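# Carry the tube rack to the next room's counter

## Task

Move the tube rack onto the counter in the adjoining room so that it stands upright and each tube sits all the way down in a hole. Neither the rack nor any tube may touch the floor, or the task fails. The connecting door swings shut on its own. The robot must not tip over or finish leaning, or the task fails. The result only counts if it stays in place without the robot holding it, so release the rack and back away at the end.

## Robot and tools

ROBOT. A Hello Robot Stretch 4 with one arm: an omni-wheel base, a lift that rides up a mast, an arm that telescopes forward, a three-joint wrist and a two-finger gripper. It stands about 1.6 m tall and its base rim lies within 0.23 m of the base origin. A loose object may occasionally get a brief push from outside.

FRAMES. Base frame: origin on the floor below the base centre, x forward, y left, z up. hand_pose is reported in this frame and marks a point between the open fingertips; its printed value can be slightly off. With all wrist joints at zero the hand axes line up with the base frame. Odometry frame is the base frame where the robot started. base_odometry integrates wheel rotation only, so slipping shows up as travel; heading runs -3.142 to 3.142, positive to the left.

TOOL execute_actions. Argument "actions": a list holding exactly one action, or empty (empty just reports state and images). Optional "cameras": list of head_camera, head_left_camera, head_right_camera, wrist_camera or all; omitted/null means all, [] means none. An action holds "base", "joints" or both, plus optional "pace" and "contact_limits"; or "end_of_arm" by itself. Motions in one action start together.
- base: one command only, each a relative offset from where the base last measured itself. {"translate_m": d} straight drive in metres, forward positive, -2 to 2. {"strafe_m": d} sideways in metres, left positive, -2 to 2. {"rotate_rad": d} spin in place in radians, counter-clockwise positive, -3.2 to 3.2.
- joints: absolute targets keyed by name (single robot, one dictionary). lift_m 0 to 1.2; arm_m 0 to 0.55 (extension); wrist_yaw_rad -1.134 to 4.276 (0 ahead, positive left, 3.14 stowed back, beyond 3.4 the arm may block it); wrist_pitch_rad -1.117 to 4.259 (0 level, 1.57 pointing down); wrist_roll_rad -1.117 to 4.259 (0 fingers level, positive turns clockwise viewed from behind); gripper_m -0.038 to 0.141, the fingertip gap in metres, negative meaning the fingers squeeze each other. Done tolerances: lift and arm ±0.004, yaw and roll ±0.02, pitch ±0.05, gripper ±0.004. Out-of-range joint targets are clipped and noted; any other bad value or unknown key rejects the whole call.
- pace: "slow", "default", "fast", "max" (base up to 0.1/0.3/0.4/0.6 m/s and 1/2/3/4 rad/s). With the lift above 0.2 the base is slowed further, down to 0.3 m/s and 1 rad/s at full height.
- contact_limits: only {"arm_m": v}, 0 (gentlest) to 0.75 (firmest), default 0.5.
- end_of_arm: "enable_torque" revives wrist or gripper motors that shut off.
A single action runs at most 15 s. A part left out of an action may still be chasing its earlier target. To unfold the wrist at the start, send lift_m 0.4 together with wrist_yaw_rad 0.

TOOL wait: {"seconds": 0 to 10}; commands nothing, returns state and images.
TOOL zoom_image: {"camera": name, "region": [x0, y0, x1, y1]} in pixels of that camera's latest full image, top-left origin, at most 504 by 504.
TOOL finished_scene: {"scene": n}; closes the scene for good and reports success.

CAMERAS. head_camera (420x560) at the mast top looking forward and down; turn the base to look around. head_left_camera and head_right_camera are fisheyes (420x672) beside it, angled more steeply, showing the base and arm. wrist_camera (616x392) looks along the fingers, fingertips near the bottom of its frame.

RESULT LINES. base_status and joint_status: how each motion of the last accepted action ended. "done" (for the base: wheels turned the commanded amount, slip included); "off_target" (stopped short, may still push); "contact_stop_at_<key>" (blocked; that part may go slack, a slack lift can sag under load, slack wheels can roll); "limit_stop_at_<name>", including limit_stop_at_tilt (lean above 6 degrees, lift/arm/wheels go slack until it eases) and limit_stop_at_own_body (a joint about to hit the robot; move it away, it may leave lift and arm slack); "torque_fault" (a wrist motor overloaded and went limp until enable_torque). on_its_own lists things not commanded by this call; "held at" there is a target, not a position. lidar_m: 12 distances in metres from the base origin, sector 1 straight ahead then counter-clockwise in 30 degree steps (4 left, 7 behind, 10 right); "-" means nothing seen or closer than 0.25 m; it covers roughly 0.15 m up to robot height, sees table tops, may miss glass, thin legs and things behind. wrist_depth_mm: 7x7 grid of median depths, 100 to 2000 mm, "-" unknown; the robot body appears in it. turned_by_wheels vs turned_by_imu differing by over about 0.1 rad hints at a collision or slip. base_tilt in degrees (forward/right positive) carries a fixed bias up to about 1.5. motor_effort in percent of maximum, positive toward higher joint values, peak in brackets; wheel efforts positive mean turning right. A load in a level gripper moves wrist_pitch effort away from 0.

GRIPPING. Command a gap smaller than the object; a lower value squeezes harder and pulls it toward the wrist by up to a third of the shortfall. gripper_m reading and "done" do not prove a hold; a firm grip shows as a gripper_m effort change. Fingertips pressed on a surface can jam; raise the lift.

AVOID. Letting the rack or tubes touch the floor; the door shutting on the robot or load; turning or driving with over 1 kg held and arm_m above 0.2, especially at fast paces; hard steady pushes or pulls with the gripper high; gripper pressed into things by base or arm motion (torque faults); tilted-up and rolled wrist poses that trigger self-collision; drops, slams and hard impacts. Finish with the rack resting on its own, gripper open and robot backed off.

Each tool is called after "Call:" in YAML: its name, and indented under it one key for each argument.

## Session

Call:
execute_actions:
  actions: []

Scene clock: 0.00 s.
base_odometry: x=+0.000 y=+0.000 heading=+0.000 (m, m, rad; odometry frame)
turned_by_wheels: +0.000 (rad since the last result)
turned_by_imu: +0.000 (rad since the last result)
base_tilt: forward=-0.5 right=-0.8 (deg)
lidar_m: 1.04 1.03 0.99 0.74 0.73 0.80 0.67 0.65 0.69 1.03 2.98 1.35
base_status: not commanded
joint_positions: lift_m=+0.133 arm_m=+0.001 wrist_yaw_rad=+3.099 wrist_pitch_rad=+0.018 wrist_roll_rad=+0.000 gripper_m=+0.057
joint_status: not commanded
motor_effort: lift_m=+21 arm_m=+0 wrist_yaw_rad=-1 wrist_pitch_rad=-7 wrist_roll_rad=-1 gripper_m=-2 wheel_0=+0 wheel_1=-1 wheel_2=+1 (%)
hand_pose: x=-0.1130 y=+0.0996 z=+0.3059 quat_wxyz=(+0.021, -0.009, +0.000, +1.000) (m; base frame)
wrist_depth_mm: - 143 831 946 1042 798 661 / - 142 831 946 1025 798 661 / - 128 213 946 1025 798 661 / 109 141 270 931 1008 798 661 / 640 715 809 917 1008 809 661 / 654 723 200 917 204 798 661 / 647 691 788 126 831 723 647
pictures: head_camera, head_left_camera, head_right_camera, wrist_camera
Images, in order (width x height): head_camera 420x560, head_left_camera 420x672, head_right_camera 420x672, wrist_camera 616x392.

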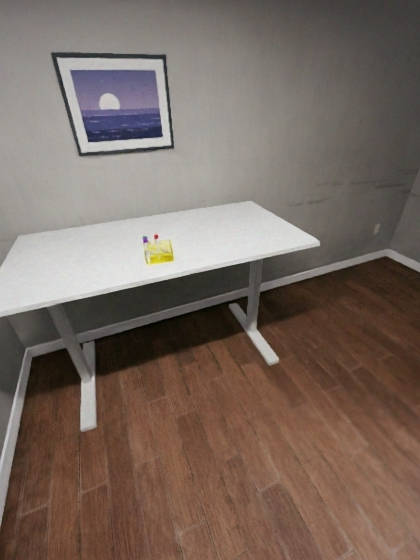

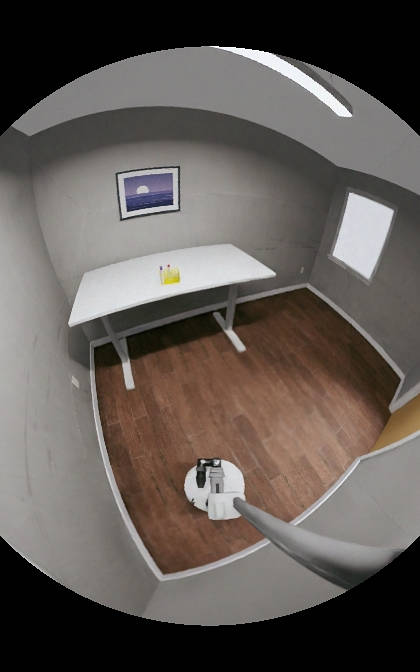

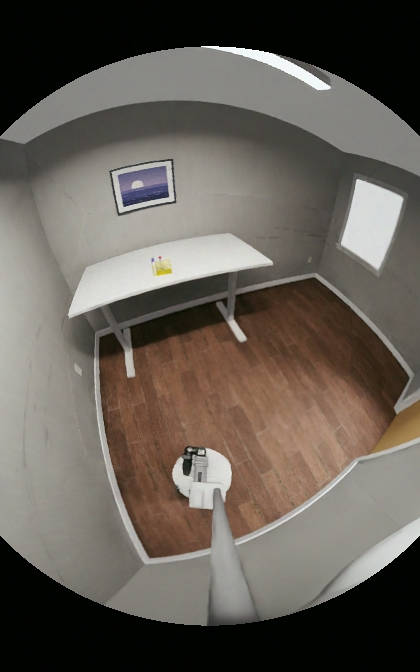

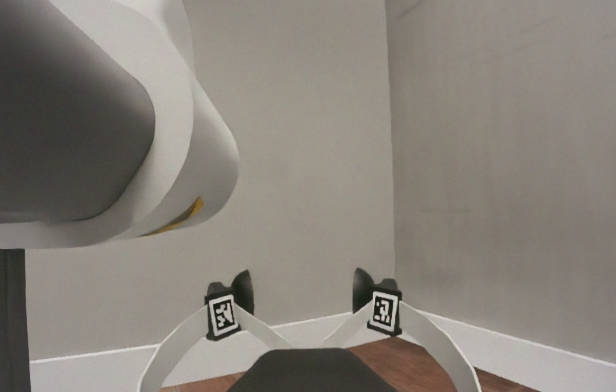

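Call:
execute_actions:
  actions:
    - {"base":{"rotate_rad":0.3},"joints":{"lift_m":0.8,"wrist_yaw_rad":0,"wrist_pitch_rad":0,"gripper_m":0.141}}
  cameras: []

Call:
execute_actions:
  actions:
    - {"base":{"translate_m":0.42}}
  cameras: ["head_camera","wrist_camera"]

Call:
zoom_image:
  camera: "head_camera"
  region: [170,260,320,400]

Scene clock: 10.47 s.
base_odometry: x=+0.000 y=+0.000 heading=+0.299 (m, m, rad; odometry frame)
turned_by_wheels: +0.299 (rad since the last result)
turned_by_imu: +0.306 (rad since the last result)
base_tilt: forward=-0.6 right=-0.8 (deg)
lidar_m: 1.03 1.05 0.79 0.73 0.75 0.71 0.65 0.66 0.83 1.95 3.03 1.12
base_status: done
joint_positions: lift_m=+0.800 arm_m=+0.001 wrist_yaw_rad=+0.000 wrist_pitch_rad=+0.003 wrist_roll_rad=+0.000 gripper_m=+0.141
joint_status: all done
motor_effort: lift_m=+25(27) arm_m=+0(0) wrist_yaw_rad=-2(8) wrist_pitch_rad=-8(9) wrist_roll_rad=-1(0) gripper_m=+0(4) wheel_0=-3(6) wheel_1=-3(6) wheel_2=-4(8) (%)
hand_pose: x=+0.4600 y=-0.0873 z=+0.9771 quat_wxyz=(+1.000, +0.000, +0.001, +0.000) (m; base frame)
wrist_depth_mm: 1537 1576 1618 1708 1756 1863 1921 / 1499 1576 1618 1661 1756 1863 1921 / 1499 1576 1576 1661 1708 1808 1863 / 1499 1537 1618 1661 1708 1808 1863 / 1397 1182 1576 1098 1618 1464 1863 / 1464 1078 1576 1661 1708 1255 1863 / 1464 1499 1576 126 1708 1756 1808
pictures: none
No camera images: the call's "cameras" was empty. Leave "cameras" out to get every camera's image.

Scene clock: 13.33 s.
base_odometry: x=+0.401 y=+0.124 heading=+0.299 (m, m, rad; odometry frame)
turned_by_wheels: +0.000 (rad since the last result)
turned_by_imu: +0.000 (rad since the last result)
base_tilt: forward=-0.5 right=-0.8 (deg)
lidar_m: 0.61 0.63 0.80 0.79 0.79 1.02 1.06 1.09 1.35 2.81 1.01 0.67
base_status: done
joint_positions: lift_m=+0.800 arm_m=+0.001 wrist_yaw_rad=+0.000 wrist_pitch_rad=+0.003 wrist_roll_rad=+0.000 gripper_m=+0.141
joint_status: not commanded
motor_effort: lift_m=+24(24) arm_m=+0(0) wrist_yaw_rad=-2(3) wrist_pitch_rad=-8(9) wrist_roll_rad=+0(1) gripper_m=+0(0) wheel_0=+2(7) wheel_1=+2(6) wheel_2=-3(12) (%)
hand_pose: x=+0.4600 y=-0.0874 z=+0.9772 quat_wxyz=(+1.000, +0.000, +0.001, +0.000) (m; base frame)
wrist_depth_mm: 1118 1160 1205 1255 1308 1366 1430 / 1118 1160 1205 1229 1308 1366 1430 / 1118 1160 1205 1255 1308 1366 1430 / 1098 1160 1182 1255 1281 1366 1430 / 809 809 621 580 732 676 647 / 410 382 397 415 418 445 866 / 1078 1118 1160 126 1281 1308 854
pictures: head_camera, wrist_camera
Images, in order (width x height): head_camera 420x560, wrist_camera 616x392.

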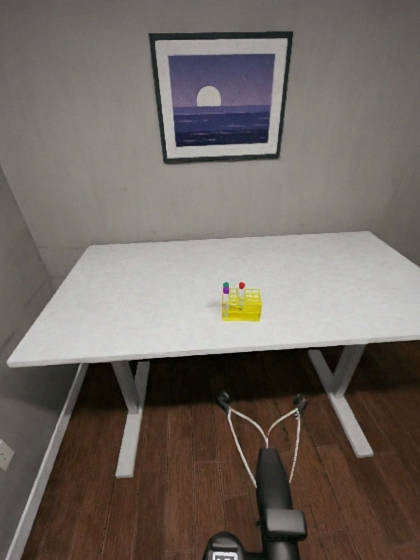

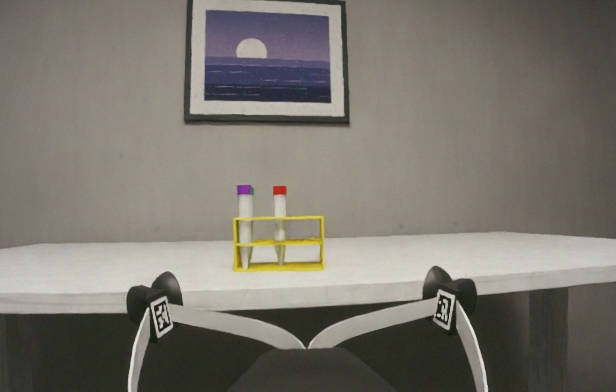

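Region (170, 260, 320, 400) of head_camera's 420x560 image, scaled by 3.360, with more detail than that image has; it fills the top 470 rows of this view, and the rest is white.

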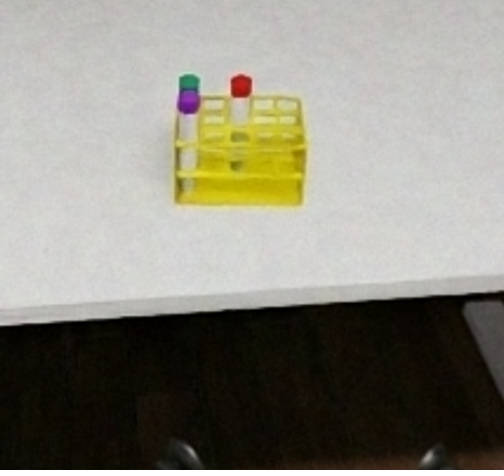

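Call:
execute_actions:
  actions:
    - {"base":{"strafe_m":0.03},"joints":{"lift_m":0.82,"arm_m":0.24}}
  cameras: ["wrist_camera"]

Scene clock: 18.57 s.
base_odometry: x=+0.392 y=+0.152 heading=+0.299 (m, m, rad; odometry frame)
turned_by_wheels: +0.000 (rad since the last result)
turned_by_imu: +0.001 (rad since the last result)
base_tilt: forward=-0.6 right=-0.8 (deg)
lidar_m: 0.59 0.61 0.80 0.75 0.77 0.99 1.07 1.09 1.35 2.84 0.98 0.68
base_status: done
joint_positions: lift_m=+0.820 arm_m=+0.239 wrist_yaw_rad=+0.000 wrist_pitch_rad=+0.002 wrist_roll_rad=+0.000 gripper_m=+0.141
joint_status: all done
motor_effort: lift_m=+25(26) arm_m=+7(3) wrist_yaw_rad=-2(1) wrist_pitch_rad=-6(6) wrist_roll_rad=+0(0) gripper_m=-1(0) wheel_0=+0(9) wheel_1=+1(10) wheel_2=+0(2) (%)
hand_pose: x=+0.6982 y=-0.0874 z=+0.9972 quat_wxyz=(+1.000, +0.000, +0.001, +0.000) (m; base frame)
wrist_depth_mm: 904 946 960 991 1060 1118 1160 / 904 946 960 991 1060 1098 1160 / 891 931 960 991 1042 1098 1138 / 891 931 960 991 1042 1098 1118 / 878 917 609 357 715 831 798 / 375 304 286 329 281 290 345 / 248 235 257 126 250 228 234
pictures: wrist_camera
Images, in order (width x height): wrist_camera 616x392.

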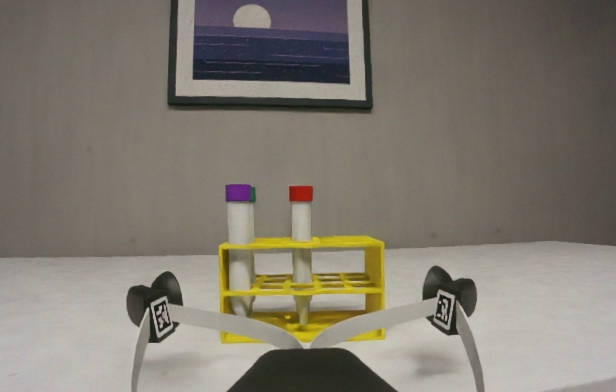

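Call:
execute_actions:
  actions:
    - {"joints":{"arm_m":0.33},"pace":"slow"}
  cameras: ["wrist_camera"]

Call:
execute_actions:
  actions:
    - {"joints":{"gripper_m":0.05}}
  cameras: ["wrist_camera"]

Call:
execute_actions:
  actions:
    - {"joints":{"lift_m":0.87},"pace":"slow"}
  cameras: ["wrist_camera","head_camera"]

Scene clock: 30.37 s.
base_odometry: x=+0.392 y=+0.152 heading=+0.299 (m, m, rad; odometry frame)
turned_by_wheels: +0.000 (rad since the last result)
turned_by_imu: +0.001 (rad since the last result)
base_tilt: forward=-0.5 right=-0.8 (deg)
lidar_m: 0.61 0.63 0.82 0.76 0.77 0.98 1.07 1.09 1.38 2.85 0.99 0.66
base_status: not commanded
joint_positions: lift_m=+0.820 arm_m=+0.329 wrist_yaw_rad=+0.000 wrist_pitch_rad=+0.002 wrist_roll_rad=+0.000 gripper_m=+0.141
joint_status: all done
motor_effort: lift_m=+24(25) arm_m=+7(6) wrist_yaw_rad=-2(2) wrist_pitch_rad=-7(8) wrist_roll_rad=+0(0) gripper_m=-1(0) wheel_0=+0(0) wheel_1=+1(1) wheel_2=+0(0) (%)
hand_pose: x=+0.7881 y=-0.0874 z=+0.9972 quat_wxyz=(+1.000, +0.000, +0.001, +0.000) (m; base frame)
wrist_depth_mm: 820 854 866 904 960 1025 1060 / 831 842 866 904 960 991 1042 / 820 854 891 904 960 991 1042 / 820 831 854 891 946 976 1025 / 809 820 229 591 707 831 778 / 375 303 199 229 209 289 343 / 248 235 213 126 226 226 233
pictures: wrist_camera
Images, in order (width x height): wrist_camera 616x392.

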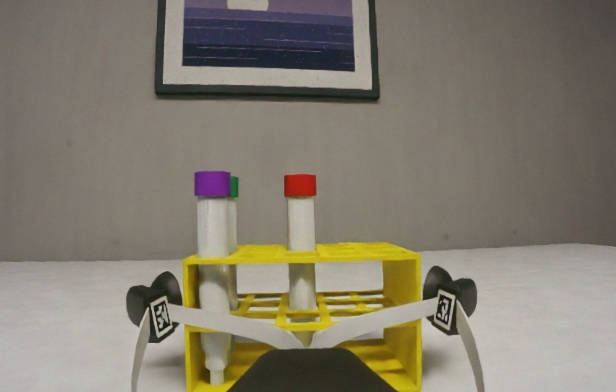

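Scene clock: 32.30 s.
base_odometry: x=+0.392 y=+0.152 heading=+0.299 (m, m, rad; odometry frame)
turned_by_wheels: +0.000 (rad since the last result)
turned_by_imu: +0.000 (rad since the last result)
base_tilt: forward=-0.5 right=-0.8 (deg)
lidar_m: 0.61 0.62 0.83 0.76 0.78 1.00 1.07 1.09 1.35 2.84 1.00 0.66
base_status: not commanded
joint_positions: lift_m=+0.820 arm_m=+0.329 wrist_yaw_rad=+0.000 wrist_pitch_rad=+0.002 wrist_roll_rad=+0.000 gripper_m=+0.051
joint_status: all done
motor_effort: lift_m=+24(24) arm_m=+7(7) wrist_yaw_rad=-2(2) wrist_pitch_rad=-7(7) wrist_roll_rad=-1(0) gripper_m=-32(30) wheel_0=+0(0) wheel_1=+1(0) wheel_2=+0(1) (%)
hand_pose: x=+0.7882 y=-0.0874 z=+0.9972 quat_wxyz=(+1.000, +0.000, +0.001, +0.000) (m; base frame)
wrist_depth_mm: 831 854 866 904 976 1008 1060 / 831 854 878 891 960 991 1042 / 820 842 878 917 946 991 1025 / 809 842 866 904 946 991 1025 / 809 820 186 224 585 831 778 / 377 196 183 228 210 182 343 / 229 217 172 141 186 222 -
pictures: wrist_camera
Images, in order (width x height): wrist_camera 616x392.

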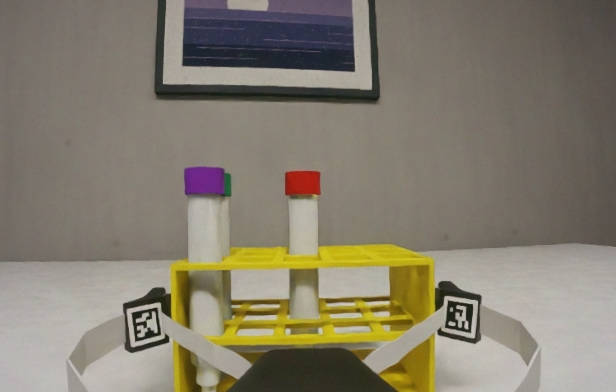

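Scene clock: 33.60 s.
base_odometry: x=+0.392 y=+0.152 heading=+0.299 (m, m, rad; odometry frame)
turned_by_wheels: +0.000 (rad since the last result)
turned_by_imu: +0.000 (rad since the last result)
base_tilt: forward=-0.5 right=-0.8 (deg)
lidar_m: 0.61 0.62 0.83 0.76 0.77 1.00 1.07 1.08 1.37 2.87 1.01 0.65
base_status: not commanded
joint_positions: lift_m=+0.870 arm_m=+0.329 wrist_yaw_rad=+0.000 wrist_pitch_rad=+0.003 wrist_roll_rad=+0.000 gripper_m=+0.051
joint_status: all done
motor_effort: lift_m=+25(25) arm_m=+7(7) wrist_yaw_rad=-2(2) wrist_pitch_rad=-8(9) wrist_roll_rad=+0(1) gripper_m=-34(31) wheel_0=+0(0) wheel_1=+1(1) wheel_2=+0(0) (%)
hand_pose: x=+0.7882 y=-0.0874 z=+1.0469 quat_wxyz=(+1.000, +0.000, +0.002, +0.000) (m; base frame)
wrist_depth_mm: 831 842 866 904 960 1008 1042 / 820 842 866 891 960 1008 1042 / 820 854 878 917 946 1008 1025 / 820 842 214 904 946 976 1025 / 809 831 189 226 917 976 1008 / 559 196 185 228 202 182 504 / 342 325 171 141 186 330 324
pictures: head_camera, wrist_camera
Images, in order (width x height): head_camera 420x560, wrist_camera 616x392.

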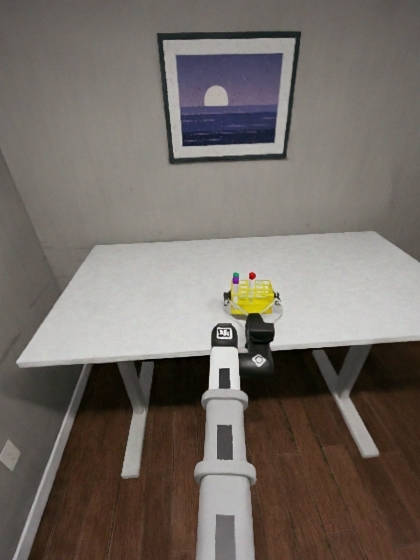

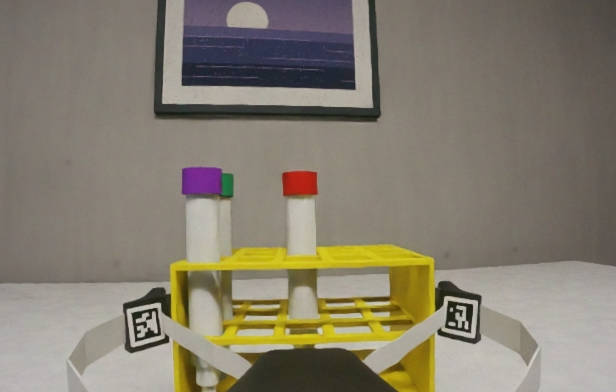

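Call:
execute_actions:
  actions:
    - {"joints":{"arm_m":0}}
  cameras: []

Call:
execute_actions:
  actions:
    - {"base":{"rotate_rad":-1.62},"pace":"slow"}
  cameras: ["head_camera"]

Call:
execute_actions:
  actions:
    - {"base":{"translate_m":1.6}}
  cameras: ["head_camera","head_right_camera"]

Scene clock: 42.50 s.
base_odometry: x=+0.392 y=+0.152 heading=+0.299 (m, m, rad; odometry frame)
turned_by_wheels: +0.000 (rad since the last result)
turned_by_imu: +0.002 (rad since the last result)
base_tilt: forward=-0.5 right=-0.8 (deg)
lidar_m: 0.41 0.63 0.82 0.75 0.77 0.97 1.06 1.09 1.38 2.84 0.99 0.68
base_status: not commanded
joint_positions: lift_m=+0.870 arm_m=+0.002 wrist_yaw_rad=+0.000 wrist_pitch_rad=+0.004 wrist_roll_rad=+0.000 gripper_m=+0.051
joint_status: all done
motor_effort: lift_m=+25(25) arm_m=-7(6) wrist_yaw_rad=-1(2) wrist_pitch_rad=-11(10) wrist_roll_rad=+0(1) gripper_m=-31(29) wheel_0=+0(0) wheel_1=+1(1) wheel_2=+0(0) (%)
hand_pose: x=+0.4611 y=-0.0875 z=+1.0468 quat_wxyz=(+1.000, +0.000, +0.002, +0.000) (m; base frame)
wrist_depth_mm: 1138 1160 1182 1255 1308 1366 1430 / 1118 1160 1182 1229 1308 1366 1430 / 1118 1138 1182 1229 1308 1366 1397 / 1118 1160 1160 1205 1281 1336 1397 / 1098 1138 186 226 878 1308 1366 / 564 197 183 228 202 182 512 / 368 377 171 141 186 1308 831
pictures: none
No camera images: the call's "cameras" was empty. Leave "cameras" out to get every camera's image.

Scene clock: 45.40 s.
base_odometry: x=+0.392 y=+0.152 heading=-1.320 (m, m, rad; odometry frame)
turned_by_wheels: -1.619 (rad since the last result)
turned_by_imu: -1.646 (rad since the last result)
base_tilt: forward=-0.5 right=-0.8 (deg)
lidar_m: 0.40 1.06 0.70 0.59 0.62 0.78 0.75 0.77 0.94 1.06 1.07 1.31
base_status: done
joint_positions: lift_m=+0.870 arm_m=+0.002 wrist_yaw_rad=+0.000 wrist_pitch_rad=+0.004 wrist_roll_rad=+0.000 gripper_m=+0.051
joint_status: not commanded
motor_effort: lift_m=+24(25) arm_m=-7(7) wrist_yaw_rad=-1(2) wrist_pitch_rad=-10(10) wrist_roll_rad=+0(0) gripper_m=-31(34) wheel_0=+3(7) wheel_1=+2(7) wheel_2=+6(11) (%)
hand_pose: x=+0.4611 y=-0.0875 z=+1.0468 quat_wxyz=(+1.000, +0.000, +0.002, +0.000) (m; base frame)
wrist_depth_mm: - - - - - 1499 1060 / - - - - - 1499 1060 / - - - - - 1499 1060 / - - 216 - - 1537 1042 / - - 187 226 1921 1499 1042 / - 196 184 228 202 182 1060 / - - 171 141 186 1499 1042
pictures: head_camera
Images, in order (width x height): head_camera 420x560.

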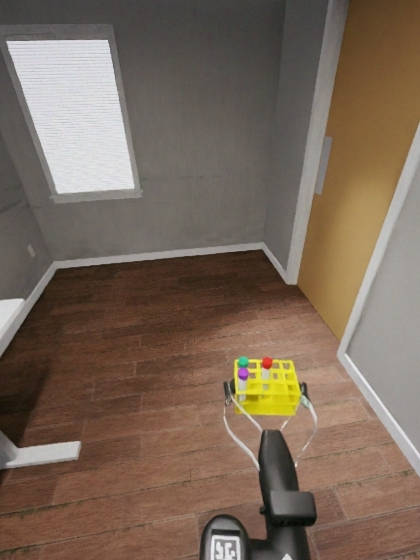

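Scene clock: 52.23 s.
base_odometry: x=+0.790 y=-1.397 heading=-1.320 (m, m, rad; odometry frame)
turned_by_wheels: +0.000 (rad since the last result)
turned_by_imu: -0.002 (rad since the last result)
base_tilt: forward=-0.6 right=-0.8 (deg)
lidar_m: 0.41 1.38 1.68 1.71 1.09 1.13 2.33 1.42 0.86 0.83 0.84 0.97
base_status: done
joint_positions: lift_m=+0.870 arm_m=+0.002 wrist_yaw_rad=+0.000 wrist_pitch_rad=+0.004 wrist_roll_rad=+0.000 gripper_m=+0.051
joint_status: not commanded
motor_effort: lift_m=+23(24) arm_m=-7(7) wrist_yaw_rad=-1(1) wrist_pitch_rad=-10(10) wrist_roll_rad=-1(0) gripper_m=-27(29) wheel_0=+2(6) wheel_1=+2(5) wheel_2=-3(12) (%)
hand_pose: x=+0.4611 y=-0.0874 z=+1.0469 quat_wxyz=(+1.000, +0.000, +0.002, +0.000) (m; base frame)
wrist_depth_mm: 1078 1118 1182 1281 1308 931 732 / 1078 1118 1182 1255 1308 946 723 / 1078 1118 1160 1229 1308 946 732 / 1060 1118 1138 1205 1281 946 732 / 1060 1098 186 226 1205 946 732 / 1042 196 184 228 202 182 732 / 1025 1078 171 141 186 931 707
pictures: head_camera, head_right_camera
Images, in order (width x height): head_camera 420x560, head_right_camera 420x672.

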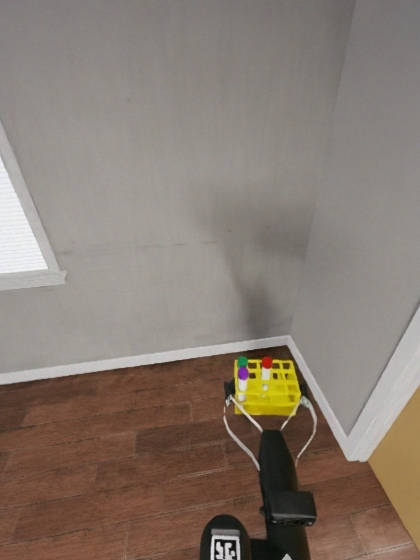

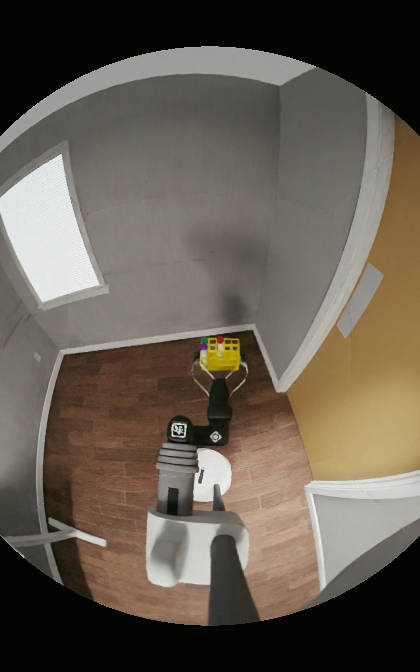

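Call:
execute_actions:
  actions:
    - {"base":{"translate_m":0.17}}
  cameras: []

Call:
execute_actions:
  actions:
    - {"base":{"rotate_rad":1.75},"pace":"slow"}
  cameras: []

Call:
execute_actions:
  actions:
    - {"base":{"translate_m":-0.51}}
  cameras: []

Call:
execute_actions:
  actions:
    - {"base":{"translate_m":-0.88},"pace":"slow"}
  cameras: ["head_left_camera","head_right_camera"]

Scene clock: 67.60 s.
base_odometry: x=+0.832 y=-1.562 heading=-1.320 (m, m, rad; odometry frame)
turned_by_wheels: +0.000 (rad since the last result)
turned_by_imu: +0.001 (rad since the last result)
base_tilt: forward=-0.5 right=-0.8 (deg)
lidar_m: 0.42 1.23 1.47 1.75 1.35 1.20 2.49 1.34 0.88 0.80 0.81 0.89
base_status: done
joint_positions: lift_m=+0.870 arm_m=+0.002 wrist_yaw_rad=+0.000 wrist_pitch_rad=+0.004 wrist_roll_rad=+0.000 gripper_m=+0.051
joint_status: not commanded
motor_effort: lift_m=+23(23) arm_m=-7(7) wrist_yaw_rad=-2(1) wrist_pitch_rad=-9(11) wrist_roll_rad=+0(1) gripper_m=-30(30) wheel_0=+1(8) wheel_1=+1(6) wheel_2=-2(13) (%)
hand_pose: x=+0.4611 y=-0.0874 z=+1.0469 quat_wxyz=(+1.000, +0.000, +0.002, +0.000) (m; base frame)
wrist_depth_mm: 931 976 1025 1078 1118 878 699 / 917 960 1025 1078 1138 891 691 / 917 946 1008 1060 1138 904 699 / 917 946 991 1042 1118 904 691 / 904 946 186 225 1078 904 691 / 891 196 183 228 202 182 691 / 878 917 172 141 186 891 676
pictures: none
No camera images: the call's "cameras" was empty. Leave "cameras" out to get every camera's image.

Scene clock: 70.63 s.
base_odometry: x=+0.832 y=-1.562 heading=+0.430 (m, m, rad; odometry frame)
turned_by_wheels: +1.749 (rad since the last result)
turned_by_imu: +1.780 (rad since the last result)
base_tilt: forward=-0.6 right=-0.8 (deg)
lidar_m: 0.42 1.17 1.32 2.53 1.08 0.86 0.82 0.83 1.04 1.22 1.26 1.69
base_status: done
joint_positions: lift_m=+0.870 arm_m=+0.002 wrist_yaw_rad=+0.000 wrist_pitch_rad=+0.004 wrist_roll_rad=+0.000 gripper_m=+0.051
joint_status: not commanded
motor_effort: lift_m=+23(23) arm_m=-7(7) wrist_yaw_rad=-2(2) wrist_pitch_rad=-11(10) wrist_roll_rad=-1(1) gripper_m=-31(29) wheel_0=-3(5) wheel_1=-3(6) wheel_2=-4(8) (%)
hand_pose: x=+0.4611 y=-0.0874 z=+1.0469 quat_wxyz=(+1.000, +0.000, +0.002, +0.000) (m; base frame)
wrist_depth_mm: 1537 1576 1576 1576 1618 1618 1576 / 1537 1537 1576 1537 1576 1576 1499 / 1499 1537 1537 1576 1576 1576 1537 / 1499 1537 1499 1537 1576 1576 1537 / 1499 1537 186 225 1537 1576 1537 / 1499 196 183 228 202 182 1537 / 1499 1464 171 141 186 1537 1537
pictures: none
No camera images: the call's "cameras" was empty. Leave "cameras" out to get every camera's image.

Scene clock: 73.83 s.
base_odometry: x=+0.369 y=-1.774 heading=+0.429 (m, m, rad; odometry frame)
turned_by_wheels: +0.000 (rad since the last result)
turned_by_imu: +0.001 (rad since the last result)
base_tilt: forward=-0.6 right=-0.8 (deg)
lidar_m: 0.41 1.62 2.07 0.96 0.44 0.33 0.30 0.32 0.44 0.91 1.28 1.69
base_status: done
joint_positions: lift_m=+0.870 arm_m=+0.002 wrist_yaw_rad=+0.000 wrist_pitch_rad=+0.004 wrist_roll_rad=+0.000 gripper_m=+0.051
joint_status: not commanded
motor_effort: lift_m=+23(24) arm_m=-7(7) wrist_yaw_rad=-1(2) wrist_pitch_rad=-10(11) wrist_roll_rad=-1(0) gripper_m=-29(30) wheel_0=-3(6) wheel_1=-3(8) wheel_2=+3(13) (%)
hand_pose: x=+0.4611 y=-0.0874 z=+1.0469 quat_wxyz=(+1.000, +0.000, +0.002, +0.000) (m; base frame)
wrist_depth_mm: - - - - - - 1537 / - - - - - - 1499 / - - - - - - 1537 / - - - - - - 1537 / - - 186 225 - - 1537 / 1983 196 183 228 202 182 1499 / 1983 1983 172 141 186 - 1537
pictures: none
No camera images: the call's "cameras" was empty. Leave "cameras" out to get every camera's image.

action 0: "base": translate_m = -0.88 would last too long for one action: at the pace "slow" translate_m can be at most 0.766 in either direction: name a faster pace, or command the rest in another action

Call:
execute_actions:
  actions:
    - {"base":{"translate_m":-0.76},"pace":"slow"}
  cameras: []

Call:
execute_actions:
  actions:
    - {"base":{"translate_m":-0.15}}
  cameras: ["head_left_camera","head_right_camera"]

Scene clock: 88.10 s.
base_odometry: x=-0.322 y=-2.090 heading=+0.429 (m, m, rad; odometry frame)
turned_by_wheels: +0.000 (rad since the last result)
turned_by_imu: +0.004 (rad since the last result)
base_tilt: forward=-0.5 right=-0.8 (deg)
lidar_m: 0.42 0.70 0.27 0.25 - 0.25 0.30 1.77 1.27 1.21 0.56 0.58
base_status: done
joint_positions: lift_m=+0.870 arm_m=+0.002 wrist_yaw_rad=+0.000 wrist_pitch_rad=+0.004 wrist_roll_rad=+0.000 gripper_m=+0.051
joint_status: not commanded
motor_effort: lift_m=+22(23) arm_m=-6(7) wrist_yaw_rad=-1(6) wrist_pitch_rad=-10(9) wrist_roll_rad=+0(0) gripper_m=-27(32) wheel_0=-5(10) wheel_1=-3(15) wheel_2=+4(15) (%)
hand_pose: x=+0.4610 y=-0.0874 z=+1.0470 quat_wxyz=(+1.000, +0.000, +0.002, +0.000) (m; base frame)
wrist_depth_mm: - - - - - - 1576 / - - - - - - 1499 / - - - - - - 1537 / - - - - - - 1537 / - - 185 225 - - 1576 / - 197 183 228 210 182 1537 / - - 172 141 186 - 1537
pictures: none
No camera images: the call's "cameras" was empty. Leave "cameras" out to get every camera's image.

Scene clock: 89.93 s.
base_odometry: x=-0.458 y=-2.153 heading=+0.429 (m, m, rad; odometry frame)
turned_by_wheels: +0.000 (rad since the last result)
turned_by_imu: +0.000 (rad since the last result)
base_tilt: forward=-0.6 right=-0.8 (deg)
lidar_m: 0.41 0.52 0.25 0.25 - 0.25 1.55 1.62 1.29 1.21 0.77 0.67
base_status: done
joint_positions: lift_m=+0.870 arm_m=+0.002 wrist_yaw_rad=+0.000 wrist_pitch_rad=+0.004 wrist_roll_rad=+0.000 gripper_m=+0.051
joint_status: not commanded
motor_effort: lift_m=+23(22) arm_m=-6(6) wrist_yaw_rad=-1(2) wrist_pitch_rad=-10(10) wrist_roll_rad=+0(0) gripper_m=-30(33) wheel_0=-4(7) wheel_1=-2(6) wheel_2=+4(13) (%)
hand_pose: x=+0.4610 y=-0.0874 z=+1.0470 quat_wxyz=(+1.000, +0.000, +0.002, +0.000) (m; base frame)
wrist_depth_mm: - - - - - - 455 / - - - - - - 452 / - - - - - - 1042 / - - - - - - 1042 / - - 186 225 - - 1042 / - 197 183 228 210 182 1042 / - - 171 141 186 - 449
pictures: head_left_camera, head_right_camera
Images, in order (width x height): head_left_camera 420x672, head_right_camera 420x672.

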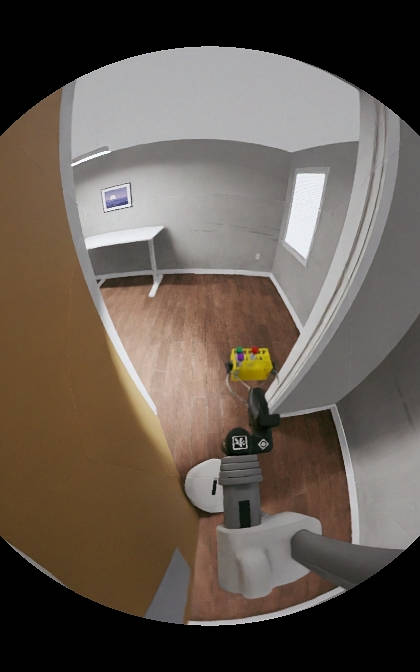

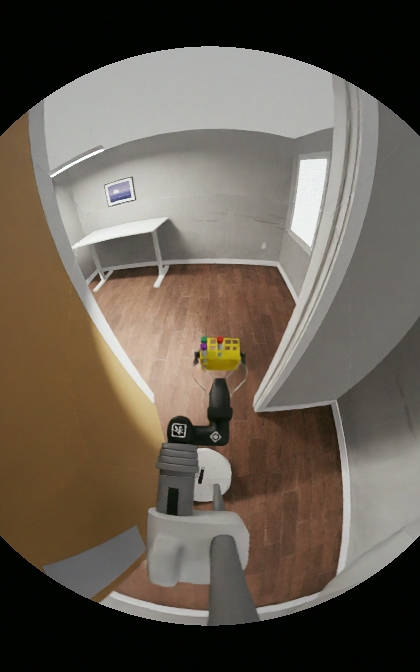

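Call:
execute_actions:
  actions:
    - {"base":{"rotate_rad":-2.4},"pace":"slow"}
  cameras: ["head_right_camera"]

Call:
execute_actions:
  actions:
    - {"base":{"translate_m":0.55}}
  cameras: ["head_right_camera"]

Scene clock: 102.77 s.
base_odometry: x=-0.458 y=-2.153 heading=-1.970 (m, m, rad; odometry frame)
turned_by_wheels: -2.399 (rad since the last result)
turned_by_imu: -2.439 (rad since the last result)
base_tilt: forward=-0.5 right=-0.8 (deg)
lidar_m: 0.42 1.24 1.23 0.66 0.74 2.49 0.39 0.25 - 0.25 0.25 1.55
base_status: done
joint_positions: lift_m=+0.870 arm_m=+0.002 wrist_yaw_rad=+0.000 wrist_pitch_rad=+0.004 wrist_roll_rad=+0.000 gripper_m=+0.051
joint_status: not commanded
motor_effort: lift_m=+22(22) arm_m=-5(6) wrist_yaw_rad=-1(0) wrist_pitch_rad=-8(9) wrist_roll_rad=+0(0) gripper_m=-31(31) wheel_0=+3(8) wheel_1=+1(8) wheel_2=+7(11) (%)
hand_pose: x=+0.4609 y=-0.0875 z=+1.0470 quat_wxyz=(+1.000, +0.000, +0.002, +0.000) (m; base frame)
wrist_depth_mm: 991 1160 1430 1708 1464 1255 1118 / 976 1160 1430 1708 1464 1255 1098 / 976 1160 1430 1708 1464 1255 1098 / 976 1138 1281 1618 1464 1255 1098 / 960 1138 186 225 1366 1255 1098 / 960 196 183 228 210 182 1098 / 904 1060 171 141 186 1205 1078
pictures: head_right_camera
Images, in order (width x height): head_right_camera 420x672.

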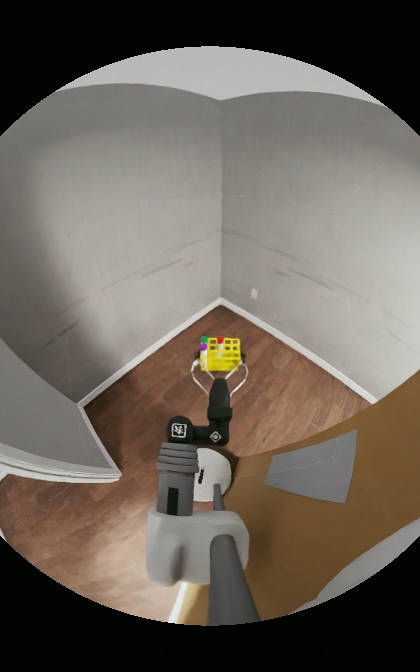

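Scene clock: 106.10 s.
base_odometry: x=-0.672 y=-2.659 heading=-1.970 (m, m, rad; odometry frame)
turned_by_wheels: +0.000 (rad since the last result)
turned_by_imu: +0.000 (rad since the last result)
base_tilt: forward=-0.6 right=-0.8 (deg)
lidar_m: 0.41 0.85 0.85 0.97 0.95 0.62 0.92 1.73 2.23 1.37 1.13 1.13
base_status: done
joint_positions: lift_m=+0.870 arm_m=+0.002 wrist_yaw_rad=+0.000 wrist_pitch_rad=+0.004 wrist_roll_rad=+0.000 gripper_m=+0.051
joint_status: not commanded
motor_effort: lift_m=+22(22) arm_m=-5(5) wrist_yaw_rad=-2(2) wrist_pitch_rad=-9(10) wrist_roll_rad=+0(0) gripper_m=-29(31) wheel_0=+2(9) wheel_1=+2(8) wheel_2=-3(11) (%)
hand_pose: x=+0.4609 y=-0.0874 z=+1.0470 quat_wxyz=(+1.000, +0.000, +0.002, +0.000) (m; base frame)
wrist_depth_mm: 668 788 976 1182 1025 866 778 / 668 788 976 1182 1025 866 768 / 668 788 976 1160 1025 854 768 / 668 778 866 1118 1025 866 768 / 661 778 186 225 946 866 768 / 654 196 183 228 202 182 759 / 615 732 171 141 186 842 750
pictures: head_right_camera
Images, in order (width x height): head_right_camera 420x672.

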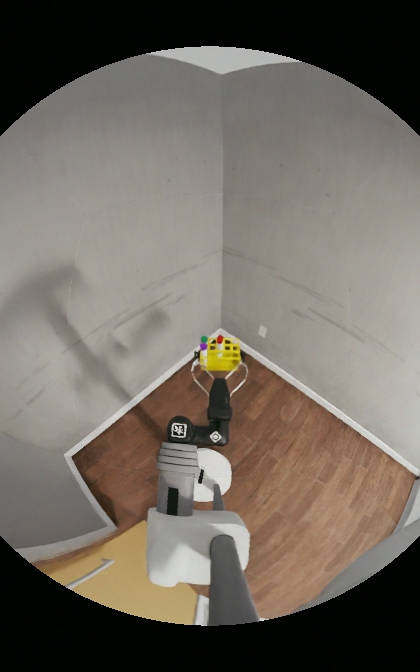

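Call:
execute_actions:
  actions:
    - {"base":{"rotate_rad":-2.23},"pace":"slow"}
  cameras: ["head_camera"]

Call:
execute_actions:
  actions:
    - {"base":{"translate_m":1.6}}
  cameras: ["head_camera","wrist_camera"]

Scene clock: 114.97 s.
base_odometry: x=-0.672 y=-2.659 heading=+2.084 (m, m, rad; odometry frame)
turned_by_wheels: -2.229 (rad since the last result)
turned_by_imu: -2.266 (rad since the last result)
base_tilt: forward=-0.5 right=-0.8 (deg)
lidar_m: 0.42 1.56 1.16 1.13 1.19 0.89 0.86 0.92 0.97 0.89 1.00 1.45
base_status: done
joint_positions: lift_m=+0.870 arm_m=+0.002 wrist_yaw_rad=+0.000 wrist_pitch_rad=+0.004 wrist_roll_rad=+0.000 gripper_m=+0.051
joint_status: not commanded
motor_effort: lift_m=+22(22) arm_m=-5(6) wrist_yaw_rad=-1(3) wrist_pitch_rad=-10(10) wrist_roll_rad=-1(0) gripper_m=-31(30) wheel_0=+2(6) wheel_1=+2(5) wheel_2=+4(10) (%)
hand_pose: x=+0.4609 y=-0.0875 z=+1.0470 quat_wxyz=(+1.000, +0.000, +0.002, +0.000) (m; base frame)
wrist_depth_mm: 1618 - - - - 1863 1308 / 1661 - - - - 1921 1255 / 1661 - - - - 1921 1281 / 1661 - - - - 1983 1308 / 1618 - 185 225 1983 1983 1281 / 1618 196 183 228 202 182 1308 / 1430 - 171 141 186 1921 1281
pictures: head_camera
Images, in order (width x height): head_camera 420x560.

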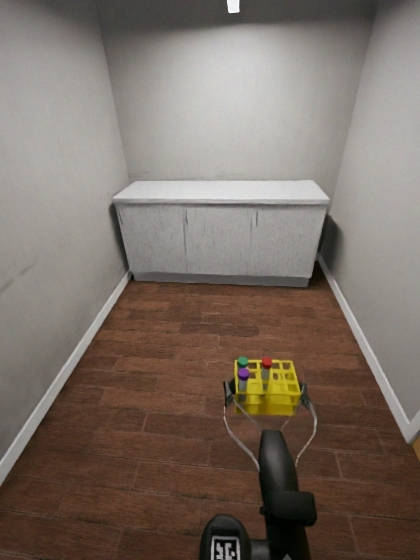

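Scene clock: 121.80 s.
base_odometry: x=-1.457 y=-1.265 heading=+2.084 (m, m, rad; odometry frame)
turned_by_wheels: +0.000 (rad since the last result)
turned_by_imu: -0.001 (rad since the last result)
base_tilt: forward=-0.6 right=-0.8 (deg)
lidar_m: 0.43 0.68 0.99 1.05 1.10 1.63 2.48 1.39 1.06 1.03 0.86 0.64
base_status: done
joint_positions: lift_m=+0.870 arm_m=+0.002 wrist_yaw_rad=+0.000 wrist_pitch_rad=+0.004 wrist_roll_rad=+0.000 gripper_m=+0.051
joint_status: not commanded
motor_effort: lift_m=+22(22) arm_m=-6(6) wrist_yaw_rad=-3(1) wrist_pitch_rad=-10(10) wrist_roll_rad=+0(0) gripper_m=-30(27) wheel_0=+2(12) wheel_1=+2(8) wheel_2=-2(12) (%)
hand_pose: x=+0.4609 y=-0.0874 z=+1.0470 quat_wxyz=(+1.000, +0.000, +0.002, +0.000) (m; base frame)
wrist_depth_mm: 1098 1098 1078 1078 1078 1060 1060 / 1098 1078 1078 1078 1060 1060 1042 / 1078 1078 1060 1060 1060 1060 1042 / 1078 1078 216 1060 1060 1042 1042 / 1060 1060 187 226 1042 1042 1025 / 723 196 184 228 202 182 654 / 439 418 171 141 186 427 439
pictures: head_camera, wrist_camera
Images, in order (width x height): head_camera 420x560, wrist_camera 616x392.

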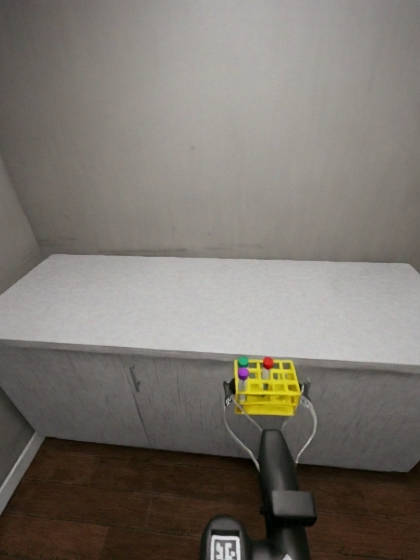

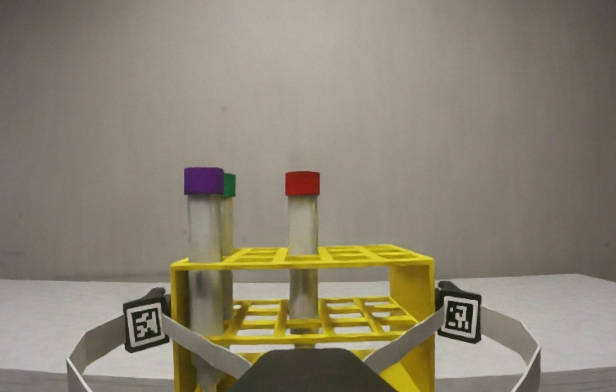

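Call:
execute_actions:
  actions:
    - {"joints":{"arm_m":0.36,"lift_m":0.81}}
  cameras: []

Call:
execute_actions:
  actions:
    - {"joints":{"lift_m":0.785},"pace":"slow"}
  cameras: ["head_camera"]

Scene clock: 128.97 s.
base_odometry: x=-1.457 y=-1.265 heading=+2.084 (m, m, rad; odometry frame)
turned_by_wheels: +0.000 (rad since the last result)
turned_by_imu: +0.001 (rad since the last result)
base_tilt: forward=-0.5 right=-0.8 (deg)
lidar_m: 0.63 0.67 0.99 1.05 1.13 1.62 2.48 1.39 1.06 1.02 0.86 0.66
base_status: not commanded
joint_positions: lift_m=+0.810 arm_m=+0.359 wrist_yaw_rad=+0.000 wrist_pitch_rad=+0.003 wrist_roll_rad=+0.000 gripper_m=+0.051
joint_status: all done
motor_effort: lift_m=+17(22) arm_m=+7(8) wrist_yaw_rad=-2(1) wrist_pitch_rad=-10(10) wrist_roll_rad=+0(0) gripper_m=-28(29) wheel_0=+3(3) wheel_1=+2(2) wheel_2=-2(2) (%)
hand_pose: x=+0.8182 y=-0.0874 z=+0.9875 quat_wxyz=(+1.000, +0.000, +0.002, +0.000) (m; base frame)
wrist_depth_mm: 732 723 715 715 707 699 699 / 723 715 707 707 699 707 691 / 715 715 707 699 699 699 691 / 707 707 699 699 691 691 691 / 707 699 186 226 683 683 676 / 488 196 183 228 202 183 442 / 297 282 172 141 186 287 281
pictures: none
No camera images: the call's "cameras" was empty. Leave "cameras" out to get every camera's image.

Scene clock: 129.97 s.
base_odometry: x=-1.457 y=-1.265 heading=+2.084 (m, m, rad; odometry frame)
turned_by_wheels: +0.000 (rad since the last result)
turned_by_imu: +0.000 (rad since the last result)
base_tilt: forward=-0.5 right=-0.8 (deg)
lidar_m: 0.64 0.67 0.99 1.04 1.11 1.62 2.47 1.42 1.06 1.03 0.87 0.65
base_status: not commanded
joint_positions: lift_m=+0.785 arm_m=+0.359 wrist_yaw_rad=+0.000 wrist_pitch_rad=+0.003 wrist_roll_rad=+0.000 gripper_m=+0.051
joint_status: all done
motor_effort: lift_m=+17(17) arm_m=+7(7) wrist_yaw_rad=-2(2) wrist_pitch_rad=-10(10) wrist_roll_rad=+0(1) gripper_m=-30(31) wheel_0=+2(3) wheel_1=+2(3) wheel_2=-2(2) (%)
hand_pose: x=+0.8182 y=-0.0874 z=+0.9625 quat_wxyz=(+1.000, +0.000, +0.002, +0.000) (m; base frame)
wrist_depth_mm: 732 723 715 715 707 699 691 / 723 715 707 707 699 699 691 / 715 715 707 699 699 691 683 / 707 707 699 699 691 683 683 / 707 699 186 225 609 683 683 / 392 197 183 227 202 182 359 / 239 228 171 141 186 231 226
pictures: head_camera
Images, in order (width x height): head_camera 420x560.

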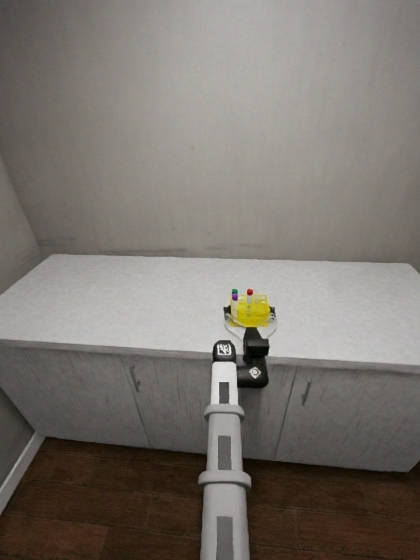

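Call:
execute_actions:
  actions:
    - {"joints":{"lift_m":0.7795,"gripper_m":0.141}}
  cameras: ["wrist_camera"]

Call:
execute_actions:
  actions:
    - {"joints":{"arm_m":0},"base":{"translate_m":-0.2}}
  cameras: ["wrist_camera"]

Scene clock: 139.77 s.
base_odometry: x=-1.457 y=-1.265 heading=+2.084 (m, m, rad; odometry frame)
turned_by_wheels: +0.000 (rad since the last result)
turned_by_imu: +0.001 (rad since the last result)
base_tilt: forward=-0.6 right=-0.8 (deg)
lidar_m: 0.64 0.67 1.00 1.05 1.12 1.64 2.49 1.41 1.05 1.01 0.86 0.66
base_status: not commanded
joint_positions: lift_m=+0.780 arm_m=+0.359 wrist_yaw_rad=+0.000 wrist_pitch_rad=+0.001 wrist_roll_rad=+0.000 gripper_m=+0.141
joint_status: all done
motor_effort: lift_m=+14(17) arm_m=+7(7) wrist_yaw_rad=-2(2) wrist_pitch_rad=-1(10) wrist_roll_rad=+0(0) gripper_m=+0(29) wheel_0=+2(2) wheel_1=+2(2) wheel_2=-2(2) (%)
hand_pose: x=+0.8182 y=-0.0874 z=+0.9580 quat_wxyz=(+1.000, +0.000, +0.000, +0.000) (m; base frame)
wrist_depth_mm: 732 723 715 707 707 699 699 / 723 715 715 699 707 699 691 / 715 715 707 699 691 699 691 / 715 707 699 699 691 691 683 / 707 707 234 248 683 683 676 / 387 310 202 231 235 297 355 / 253 240 220 126 236 233 238
pictures: wrist_camera
Images, in order (width x height): wrist_camera 616x392.

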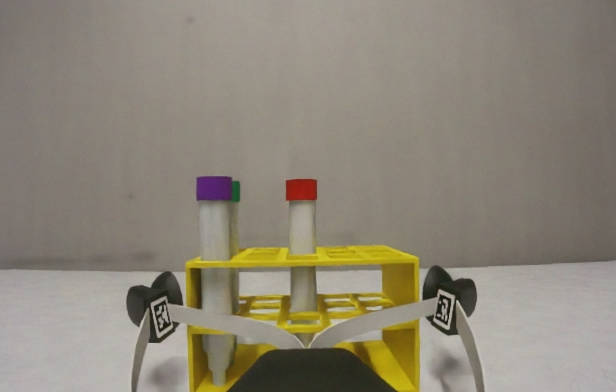

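Scene clock: 141.93 s.
base_odometry: x=-1.359 y=-1.439 heading=+2.084 (m, m, rad; odometry frame)
turned_by_wheels: +0.000 (rad since the last result)
turned_by_imu: +0.001 (rad since the last result)
base_tilt: forward=-0.6 right=-0.8 (deg)
lidar_m: 0.83 0.88 1.09 1.05 1.13 1.64 2.28 1.40 1.05 1.01 1.07 0.85
base_status: done
joint_positions: lift_m=+0.780 arm_m=+0.002 wrist_yaw_rad=+0.000 wrist_pitch_rad=+0.003 wrist_roll_rad=+0.000 gripper_m=+0.141
joint_status: all done
motor_effort: lift_m=+17(17) arm_m=-7(7) wrist_yaw_rad=-1(3) wrist_pitch_rad=-6(6) wrist_roll_rad=+0(0) gripper_m=-2(0) wheel_0=-2(5) wheel_1=-2(6) wheel_2=+3(12) (%)
hand_pose: x=+0.4611 y=-0.0875 z=+0.9573 quat_wxyz=(+1.000, +0.000, +0.001, +0.000) (m; base frame)
wrist_depth_mm: 1308 1308 1281 1281 1281 1255 1255 / 1308 1308 1281 1281 1281 1255 1255 / 1281 1281 1281 1255 1255 1255 1255 / 1281 1281 1255 1255 1229 1255 1229 / 1008 1008 991 842 917 842 809 / 640 615 615 609 603 597 609 / 640 634 634 126 621 615 609
pictures: wrist_camera
Images, in order (width x height): wrist_camera 616x392.

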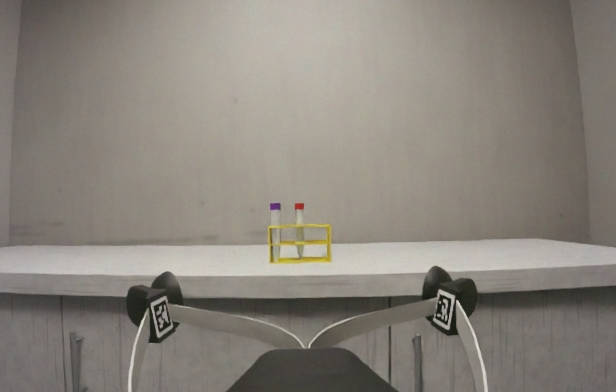

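Call:
finished_scene:
  scene: 2

The scene is finished: the task was done.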